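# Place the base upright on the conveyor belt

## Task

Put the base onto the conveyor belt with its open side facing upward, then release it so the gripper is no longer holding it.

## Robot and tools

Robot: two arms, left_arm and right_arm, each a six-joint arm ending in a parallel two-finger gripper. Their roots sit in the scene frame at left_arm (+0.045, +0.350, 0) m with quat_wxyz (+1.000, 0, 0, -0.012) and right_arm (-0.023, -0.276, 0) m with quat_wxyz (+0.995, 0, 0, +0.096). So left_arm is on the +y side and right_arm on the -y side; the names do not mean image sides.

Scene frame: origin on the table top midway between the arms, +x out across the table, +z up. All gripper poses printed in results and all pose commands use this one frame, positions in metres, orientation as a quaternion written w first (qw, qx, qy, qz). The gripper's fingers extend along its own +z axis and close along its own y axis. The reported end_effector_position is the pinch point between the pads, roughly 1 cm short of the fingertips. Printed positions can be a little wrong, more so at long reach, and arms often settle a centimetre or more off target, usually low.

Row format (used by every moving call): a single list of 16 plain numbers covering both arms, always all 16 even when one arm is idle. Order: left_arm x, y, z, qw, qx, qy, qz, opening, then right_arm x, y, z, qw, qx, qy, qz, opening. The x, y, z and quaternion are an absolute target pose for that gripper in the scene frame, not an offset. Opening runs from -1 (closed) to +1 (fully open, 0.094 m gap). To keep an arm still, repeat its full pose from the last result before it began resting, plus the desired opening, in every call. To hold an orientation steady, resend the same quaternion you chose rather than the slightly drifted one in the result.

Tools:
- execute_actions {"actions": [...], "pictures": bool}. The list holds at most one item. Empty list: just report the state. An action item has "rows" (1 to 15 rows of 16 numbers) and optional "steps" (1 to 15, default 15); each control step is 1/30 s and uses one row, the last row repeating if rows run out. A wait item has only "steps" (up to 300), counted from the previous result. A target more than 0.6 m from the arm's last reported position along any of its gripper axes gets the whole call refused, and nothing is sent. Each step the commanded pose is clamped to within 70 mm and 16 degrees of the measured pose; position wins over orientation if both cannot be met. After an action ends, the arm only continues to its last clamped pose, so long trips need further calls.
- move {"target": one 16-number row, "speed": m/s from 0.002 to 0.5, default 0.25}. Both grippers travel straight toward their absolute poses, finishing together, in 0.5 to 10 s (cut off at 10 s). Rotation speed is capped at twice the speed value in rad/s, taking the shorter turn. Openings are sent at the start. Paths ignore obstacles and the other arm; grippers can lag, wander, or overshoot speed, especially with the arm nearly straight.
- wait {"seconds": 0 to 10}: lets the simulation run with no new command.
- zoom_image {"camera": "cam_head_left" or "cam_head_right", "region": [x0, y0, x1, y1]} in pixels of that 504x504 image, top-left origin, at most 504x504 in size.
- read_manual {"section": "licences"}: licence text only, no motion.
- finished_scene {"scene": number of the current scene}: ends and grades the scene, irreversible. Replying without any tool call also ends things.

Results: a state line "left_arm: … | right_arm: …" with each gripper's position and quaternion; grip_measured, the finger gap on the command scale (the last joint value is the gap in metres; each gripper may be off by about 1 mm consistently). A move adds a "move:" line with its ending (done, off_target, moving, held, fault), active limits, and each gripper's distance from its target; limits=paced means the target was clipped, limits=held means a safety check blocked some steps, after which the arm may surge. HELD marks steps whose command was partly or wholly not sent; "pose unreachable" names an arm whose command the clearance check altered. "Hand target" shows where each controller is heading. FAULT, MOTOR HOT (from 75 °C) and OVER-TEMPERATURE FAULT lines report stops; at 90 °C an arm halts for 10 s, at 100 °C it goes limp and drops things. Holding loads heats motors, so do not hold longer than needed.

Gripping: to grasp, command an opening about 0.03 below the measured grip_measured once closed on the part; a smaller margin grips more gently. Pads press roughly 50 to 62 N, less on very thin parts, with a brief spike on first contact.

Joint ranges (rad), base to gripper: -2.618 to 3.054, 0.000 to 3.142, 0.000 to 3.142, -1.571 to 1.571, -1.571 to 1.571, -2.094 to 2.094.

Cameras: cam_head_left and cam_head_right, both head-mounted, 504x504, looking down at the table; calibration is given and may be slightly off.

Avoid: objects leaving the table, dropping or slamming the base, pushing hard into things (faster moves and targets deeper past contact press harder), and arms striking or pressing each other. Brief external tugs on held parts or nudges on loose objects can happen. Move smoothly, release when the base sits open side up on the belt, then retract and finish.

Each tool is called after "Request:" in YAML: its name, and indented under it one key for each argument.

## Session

Request:
execute_actions:
  actions: []

Scene clock: 0.00 s of 4480.00 s.
left_arm: end_effector_position=(+0.4272, -0.0397, +0.3611) grip_measured=+1.000 end_effector_quat_wxyz=(+0.506, -0.185, +0.646, -0.540) | right_arm: end_effector_position=(+0.1336, -0.0851, +0.2494) grip_measured=+1.000 end_effector_quat_wxyz=(-0.370, +0.840, -0.287, +0.274)
Joint positions: left_arm=[-0.891  1.716  1.305  0.515 -0.374 -1.059  0.094] | right_arm=[ 1.044  0.759  0.919 -0.878  0.503 -1.48   0.094]
Joint velocities: left_arm=[-0.002  0.007 -0.002 -0.051  0.007 -0.095  0.   ] | right_arm=[ 0.012  0.002 -0.012 -0.022  0.051  0.051  0.   ]
Hand target (left_arm): +0.426, -0.038, +0.371; +0.510, -0.183, +0.640, -0.545
Hand target (right_arm): +0.133, -0.086, +0.253; -0.374, +0.838, -0.290, +0.273

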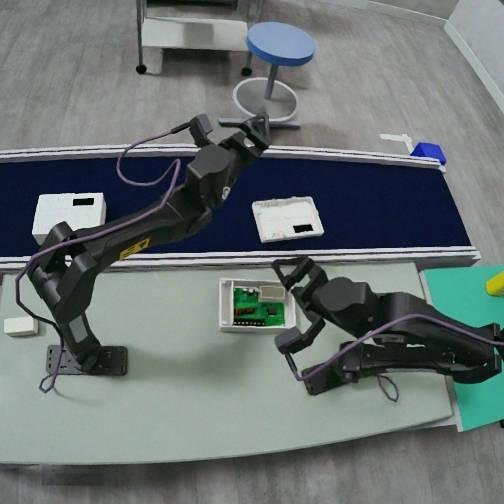

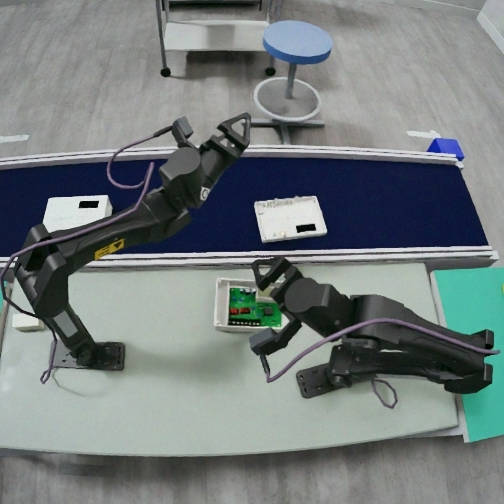

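Request:
move:
  target: [0.426,-0.038,0.371,0.51,-0.183,0.64,-0.545,1,0.14,-0.15,0.07,0,0,1,0,0]

Request:
move:
  target: [0.426,-0.038,0.371,0.51,-0.183,0.64,-0.545,1,0.14,-0.15,0.02,0,0,1,0,0]
  speed: 0.08

Request:
move:
  target: [0.426,-0.038,0.371,0.51,-0.183,0.64,-0.545,1,0.14,-0.15,0.02,0,0,1,0,-1]

Request:
move:
  target: [0.426,-0.038,0.371,0.51,-0.183,0.64,-0.545,1,0.14,-0.15,0.13,0,0,1,0,-1]
  speed: 0.1

Scene clock: 12.30 s of 4480.00 s.
left_arm: end_effector_position=(+0.4272, -0.0397, +0.3611) grip_measured=+1.000 end_effector_quat_wxyz=(+0.506, -0.185, +0.646, -0.540) | right_arm: end_effector_position=(+0.1354, -0.1535, +0.0795) grip_measured=+0.002 end_effector_quat_wxyz=(-0.002, +0.002, +1.000, +0.004)
Joint positions: left_arm=[-0.891  1.716  1.305  0.515 -0.374 -1.059  0.094] | right_arm=[ 0.454  1.307  0.886 -1.147 -0.008  0.649  0.047]
Joint velocities: left_arm=[-0.002 -0.007  0.007  0.022  0.066 -0.037  0.   ] | right_arm=[ 0.012 -0.002 -0.002  0.022 -0.095  0.007 -0.   ]
Hand target (left_arm): +0.426, -0.038, +0.371; +0.510, -0.183, +0.640, -0.545
Hand target (right_arm): +0.136, -0.154, +0.075; -0.005, +0.009, +1.000, +0.006
Off the commanded pose (left_arm): 0.010 m, 1 deg.
Off the commanded pose (right_arm): 0.011 m, 1 deg.
After step 90, 3.67 s passed at rest.
move: off_target (right_arm)

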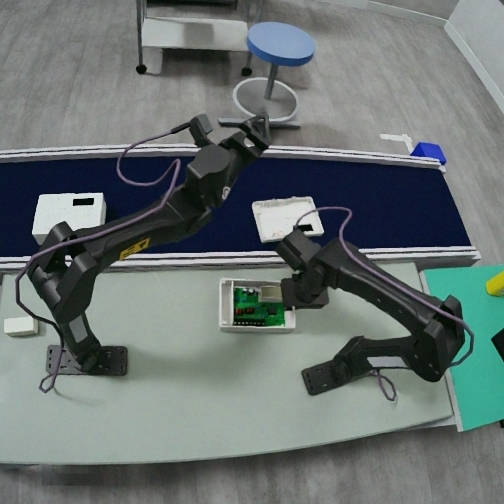

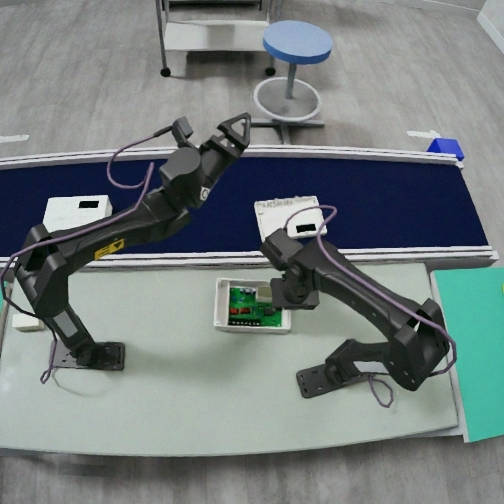

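Scene clock: 13.53 s of 4480.00 s.
left_arm: end_effector_position=(+0.4272, -0.0397, +0.3611) grip_measured=+1.000 end_effector_quat_wxyz=(+0.506, -0.185, +0.646, -0.540) | right_arm: end_effector_position=(+0.1378, -0.1518, +0.0249) grip_measured=+0.002 end_effector_quat_wxyz=(-0.005, +0.002, +1.000, +0.001)
Joint positions: left_arm=[-0.891  1.716  1.305  0.515 -0.374 -1.059  0.094] | right_arm=[ 0.454  1.4    0.728 -0.905 -0.008  0.649  0.047]
Joint velocities: left_arm=[ 0.017 -0.012  0.012 -0.022 -0.022  0.022  0.   ] | right_arm=[-0.017 -0.002 -0.002  0.022 -0.022 -0.007 -0.001]
Hand target (left_arm): +0.426, -0.038, +0.371; +0.510, -0.183, +0.640, -0.545
Hand target (right_arm): +0.139, -0.151, +0.020; +0.000, -0.000, +1.000, -0.000
Off the commanded pose (left_arm): 0.010 m, 1 deg.
Off the commanded pose (right_arm): 0.006 m, 1 deg.
move: done

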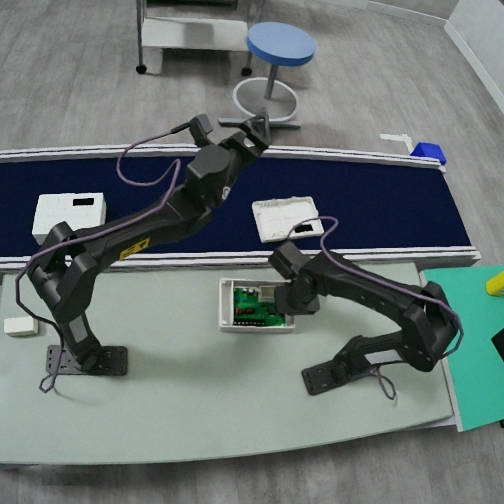

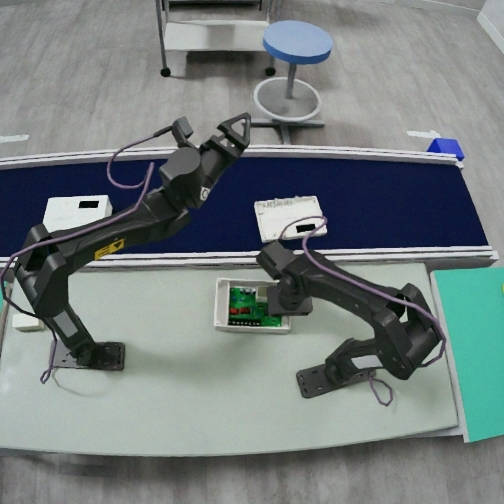

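Scene clock: 14.23 s of 4480.00 s.
left_arm: end_effector_position=(+0.4272, -0.0397, +0.3611) grip_measured=+1.000 end_effector_quat_wxyz=(+0.506, -0.185, +0.646, -0.540) | right_arm: end_effector_position=(+0.1388, -0.1527, +0.0244) grip_measured=-0.961 end_effector_quat_wxyz=(-0.002, +0.004, +1.000, -0.002)
Joint positions: left_arm=[-0.891  1.716  1.305  0.515 -0.374 -1.059  0.094] | right_arm=[ 0.454  1.402  0.728 -0.903 -0.     0.652  0.002]
Joint velocities: left_arm=[ 0.022  0.002  0.002 -0.051 -0.022 -0.051  0.   ] | right_arm=[ 0.002  0.012  0.002  0.051  0.037 -0.007  0.   ]
Hand target (left_arm): +0.426, -0.038, +0.371; +0.510, -0.183, +0.640, -0.545
Hand target (right_arm): +0.140, -0.150, +0.020; -0.000, -0.000, +1.000, -0.000
Off the commanded pose (left_arm): 0.010 m, 1 deg.
Off the commanded pose (right_arm): 0.005 m, 1 deg.
move: done

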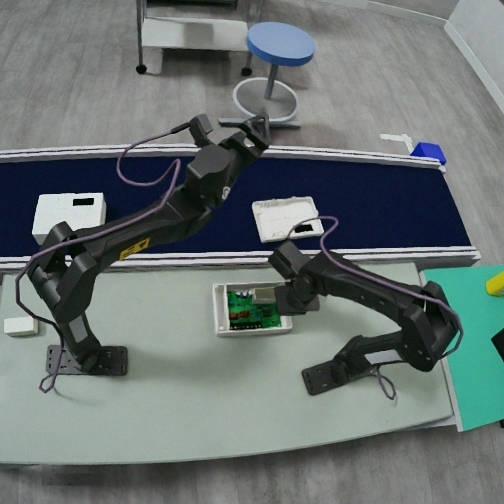

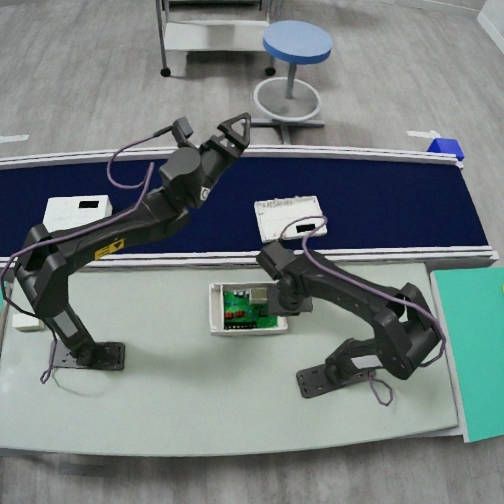

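Scene clock: 15.87 s of 4480.00 s.
left_arm: end_effector_position=(+0.4272, -0.0397, +0.3611) grip_measured=+1.000 end_effector_quat_wxyz=(+0.506, -0.185, +0.646, -0.540) | right_arm: end_effector_position=(+0.1369, -0.1553, +0.1154) grip_measured=-0.961 end_effector_quat_wxyz=(-0.021, +0.004, +1.000, -0.020)
Joint positions: left_arm=[-0.891  1.716  1.305  0.515 -0.374 -1.059  0.094] | right_arm=[ 0.454  1.351  1.059 -1.337  0.005  0.653  0.002]
Joint velocities: left_arm=[ 0.002  0.012 -0.002 -0.022  0.037 -0.022  0.   ] | right_arm=[ 0.017 -0.002 -0.002 -0.037  0.007 -0.022  0.   ]
Hand target (left_arm): +0.426, -0.038, +0.371; +0.510, -0.183, +0.640, -0.545
Hand target (right_arm): +0.142, -0.148, +0.129; +0.000, -0.000, +1.000, -0.000
Off the commanded pose (left_arm): 0.010 m, 1 deg.
Off the commanded pose (right_arm): 0.016 m, 3 deg.
move: off_target (right_arm)

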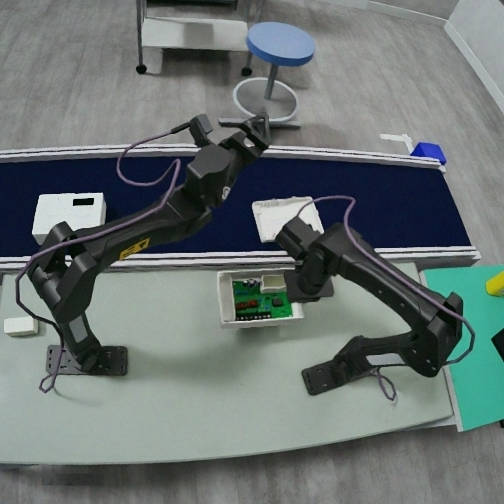

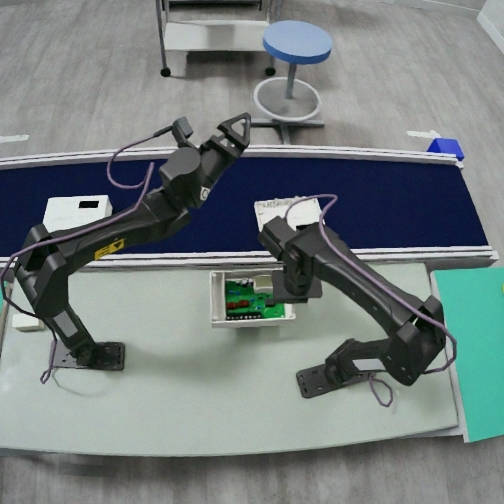

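Request:
move:
  target: [0.426,-0.038,0.371,0.51,-0.183,0.64,-0.545,1,0.39,-0.47,0.14,0,0,1,0,-1]
  speed: 0.15

Scene clock: 20.60 s of 4480.00 s.
left_arm: end_effector_position=(+0.4272, -0.0397, +0.3611) grip_measured=+1.000 end_effector_quat_wxyz=(+0.506, -0.185, +0.646, -0.540) | right_arm: end_effector_position=(+0.3923, -0.4686, +0.1204) grip_measured=-0.961 end_effector_quat_wxyz=(+0.014, +0.001, +1.000, -0.005)
Joint positions: left_arm=[-0.891  1.716  1.305  0.515 -0.374 -1.059  0.094] | right_arm=[-0.63   2.353  2.365 -1.552 -0.002 -0.436  0.002]
Joint velocities: left_arm=[-0.017  0.007 -0.007 -0.007 -0.022  0.022  0.   ] | right_arm=[-0.012  0.002 -0.017  0.022  0.051 -0.095 -0.   ]
Hand target (left_arm): +0.426, -0.038, +0.371; +0.510, -0.183, +0.640, -0.545
Hand target (right_arm): +0.395, -0.464, +0.135; +0.033, -0.001, +0.999, +0.006
Off the commanded pose (left_arm): 0.010 m, 1 deg.
Off the commanded pose (right_arm): 0.020 m, 2 deg.
joint sent to its limit (right arm) — the command would take joint 4 (wrist pitch) past its lower limit, so that joint was sent only as far as its limit.
move: off_target (right_arm)

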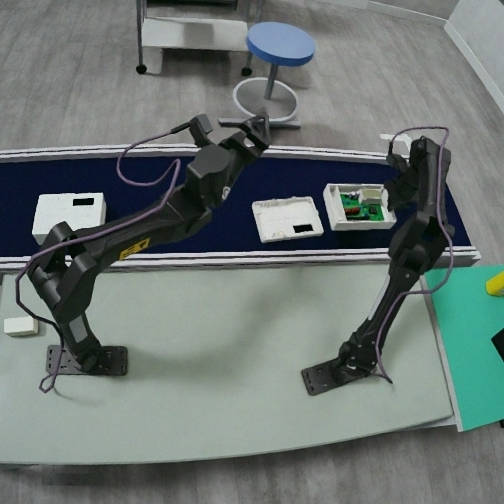

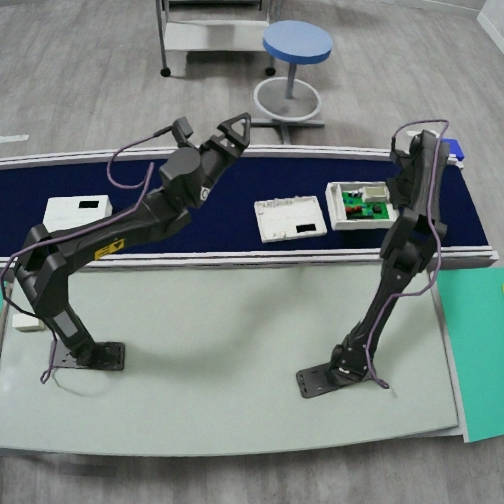

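Shift a bit further for clearance and lower.

Request:
move:
  target: [0.426,-0.038,0.371,0.51,-0.183,0.64,-0.545,1,0.38,-0.52,0.065,0,0,1,0,-1]
  speed: 0.06

Request:
move:
  target: [0.426,-0.038,0.371,0.51,-0.183,0.64,-0.545,1,0.38,-0.52,0.065,0,0,1,0,0]

Request:
move:
  target: [0.426,-0.038,0.371,0.51,-0.183,0.64,-0.545,1,0.38,-0.52,0.15,0,0,1,0,0]

Scene clock: 26.30 s of 4480.00 s.
left_arm: end_effector_position=(+0.4272, -0.0397, +0.3611) grip_measured=+1.000 end_effector_quat_wxyz=(+0.506, -0.185, +0.646, -0.540) | right_arm: end_effector_position=(+0.3781, -0.5192, +0.0614) grip_measured=-0.961 end_effector_quat_wxyz=(-0.009, +0.001, +1.000, -0.003)
Joint positions: left_arm=[-0.891  1.716  1.305  0.515 -0.374 -1.059  0.094] | right_arm=[-0.734  2.435  2.273 -1.421  0.015 -0.541  0.002]
Joint velocities: left_arm=[ 0.002 -0.002 -0.012 -0.007 -0.037  0.022  0.   ] | right_arm=[ 0.012 -0.007 -0.012 -0.081 -0.037 -0.037  0.001]
Hand target (left_arm): +0.426, -0.038, +0.371; +0.510, -0.183, +0.640, -0.545
Hand target (right_arm): +0.380, -0.519, +0.065; +0.001, +0.000, +1.000, +0.001
Off the commanded pose (left_arm): 0.010 m, 1 deg.
Off the commanded pose (right_arm): 0.004 m, 1 deg.
After step 90, 1.03 s passed at rest.
move: done

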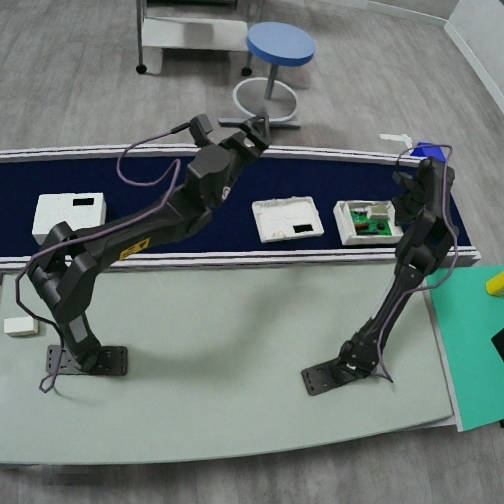

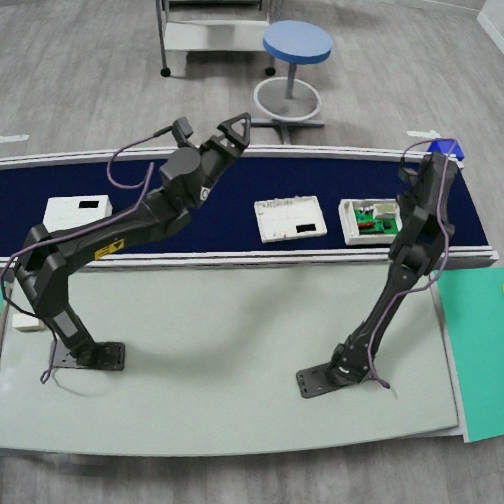

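Scene clock: 27.00 s of 4480.00 s.
left_arm: end_effector_position=(+0.4272, -0.0397, +0.3611) grip_measured=+1.000 end_effector_quat_wxyz=(+0.506, -0.185, +0.646, -0.540) | right_arm: end_effector_position=(+0.3783, -0.5188, +0.0610) grip_measured=-0.002 end_effector_quat_wxyz=(-0.009, +0.000, +1.000, -0.002)
Joint positions: left_arm=[-0.891  1.716  1.305  0.515 -0.374 -1.059  0.094] | right_arm=[-0.734  2.436  2.273 -1.421  0.013 -0.542  0.047]
Joint velocities: left_arm=[-0.002 -0.012  0.002 -0.007 -0.125 -0.022  0.   ] | right_arm=[ 0.002 -0.017  0.012  0.007 -0.037 -0.022 -0.   ]
Hand target (left_arm): +0.426, -0.038, +0.371; +0.510, -0.183, +0.640, -0.545
Hand target (right_arm): +0.380, -0.520, +0.065; +0.000, -0.000, +1.000, +0.000
Off the commanded pose (left_arm): 0.010 m, 1 deg.
Off the commanded pose (right_arm): 0.004 m, 1 deg.
move: done

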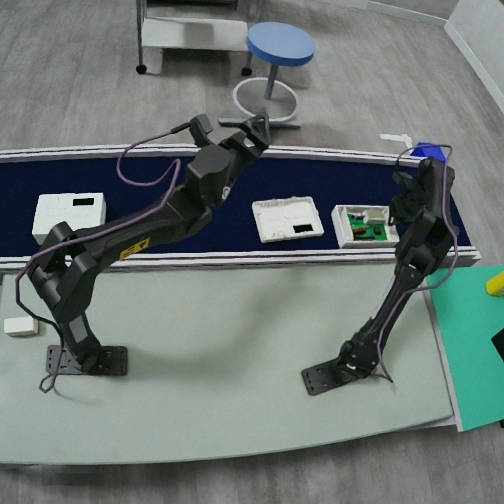

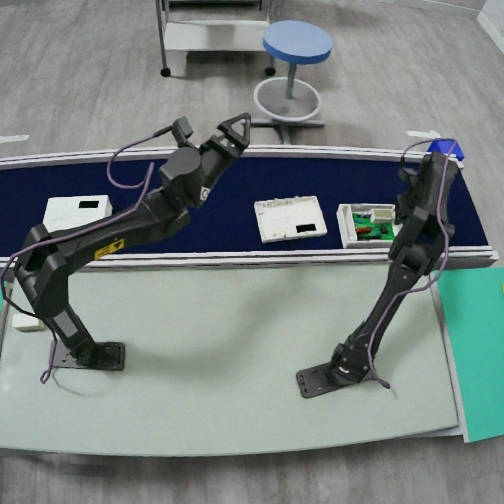

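Scene clock: 27.83 s of 4480.00 s.
left_arm: end_effector_position=(+0.4272, -0.0397, +0.3611) grip_measured=+1.000 end_effector_quat_wxyz=(+0.506, -0.185, +0.646, -0.540) | right_arm: end_effector_position=(+0.3835, -0.5220, +0.1428) grip_measured=-0.002 end_effector_quat_wxyz=(+0.048, -0.001, +0.998, -0.037)
Joint positions: left_arm=[-0.891  1.716  1.305  0.515 -0.374 -1.059  0.094] | right_arm=[-0.734  2.364  2.469 -1.556  0.013 -0.545  0.047]
Joint velocities: left_arm=[0.012 0.017 0.002 0.051 0.051 0.037 0.   ] | right_arm=[-0.012  0.002 -0.002 -0.007 -0.037 -0.037  0.   ]
Hand target (left_arm): +0.426, -0.038, +0.371; +0.510, -0.183, +0.640, -0.545
Hand target (right_arm): +0.382, -0.521, +0.149; +0.053, -0.001, +0.998, -0.032
Off the commanded pose (left_arm): 0.010 m, 1 deg.
Off the commanded pose (right_arm): 0.008 m, 7 deg.
joint sent to its limit (right arm) — the command would take joint 4 (wrist pitch) past its lower limit, so that joint was sent only as far as its limit.
move: off_target (right_arm)

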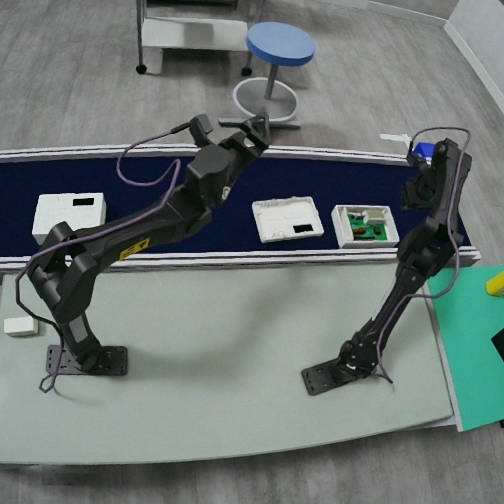

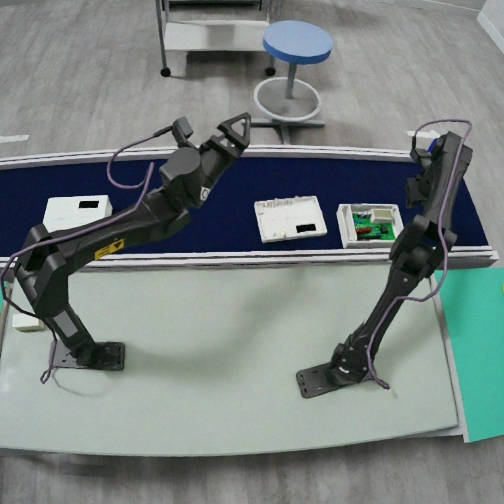

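Request:
finished_scene:
  scene: 2

The scene is finished: the task was done.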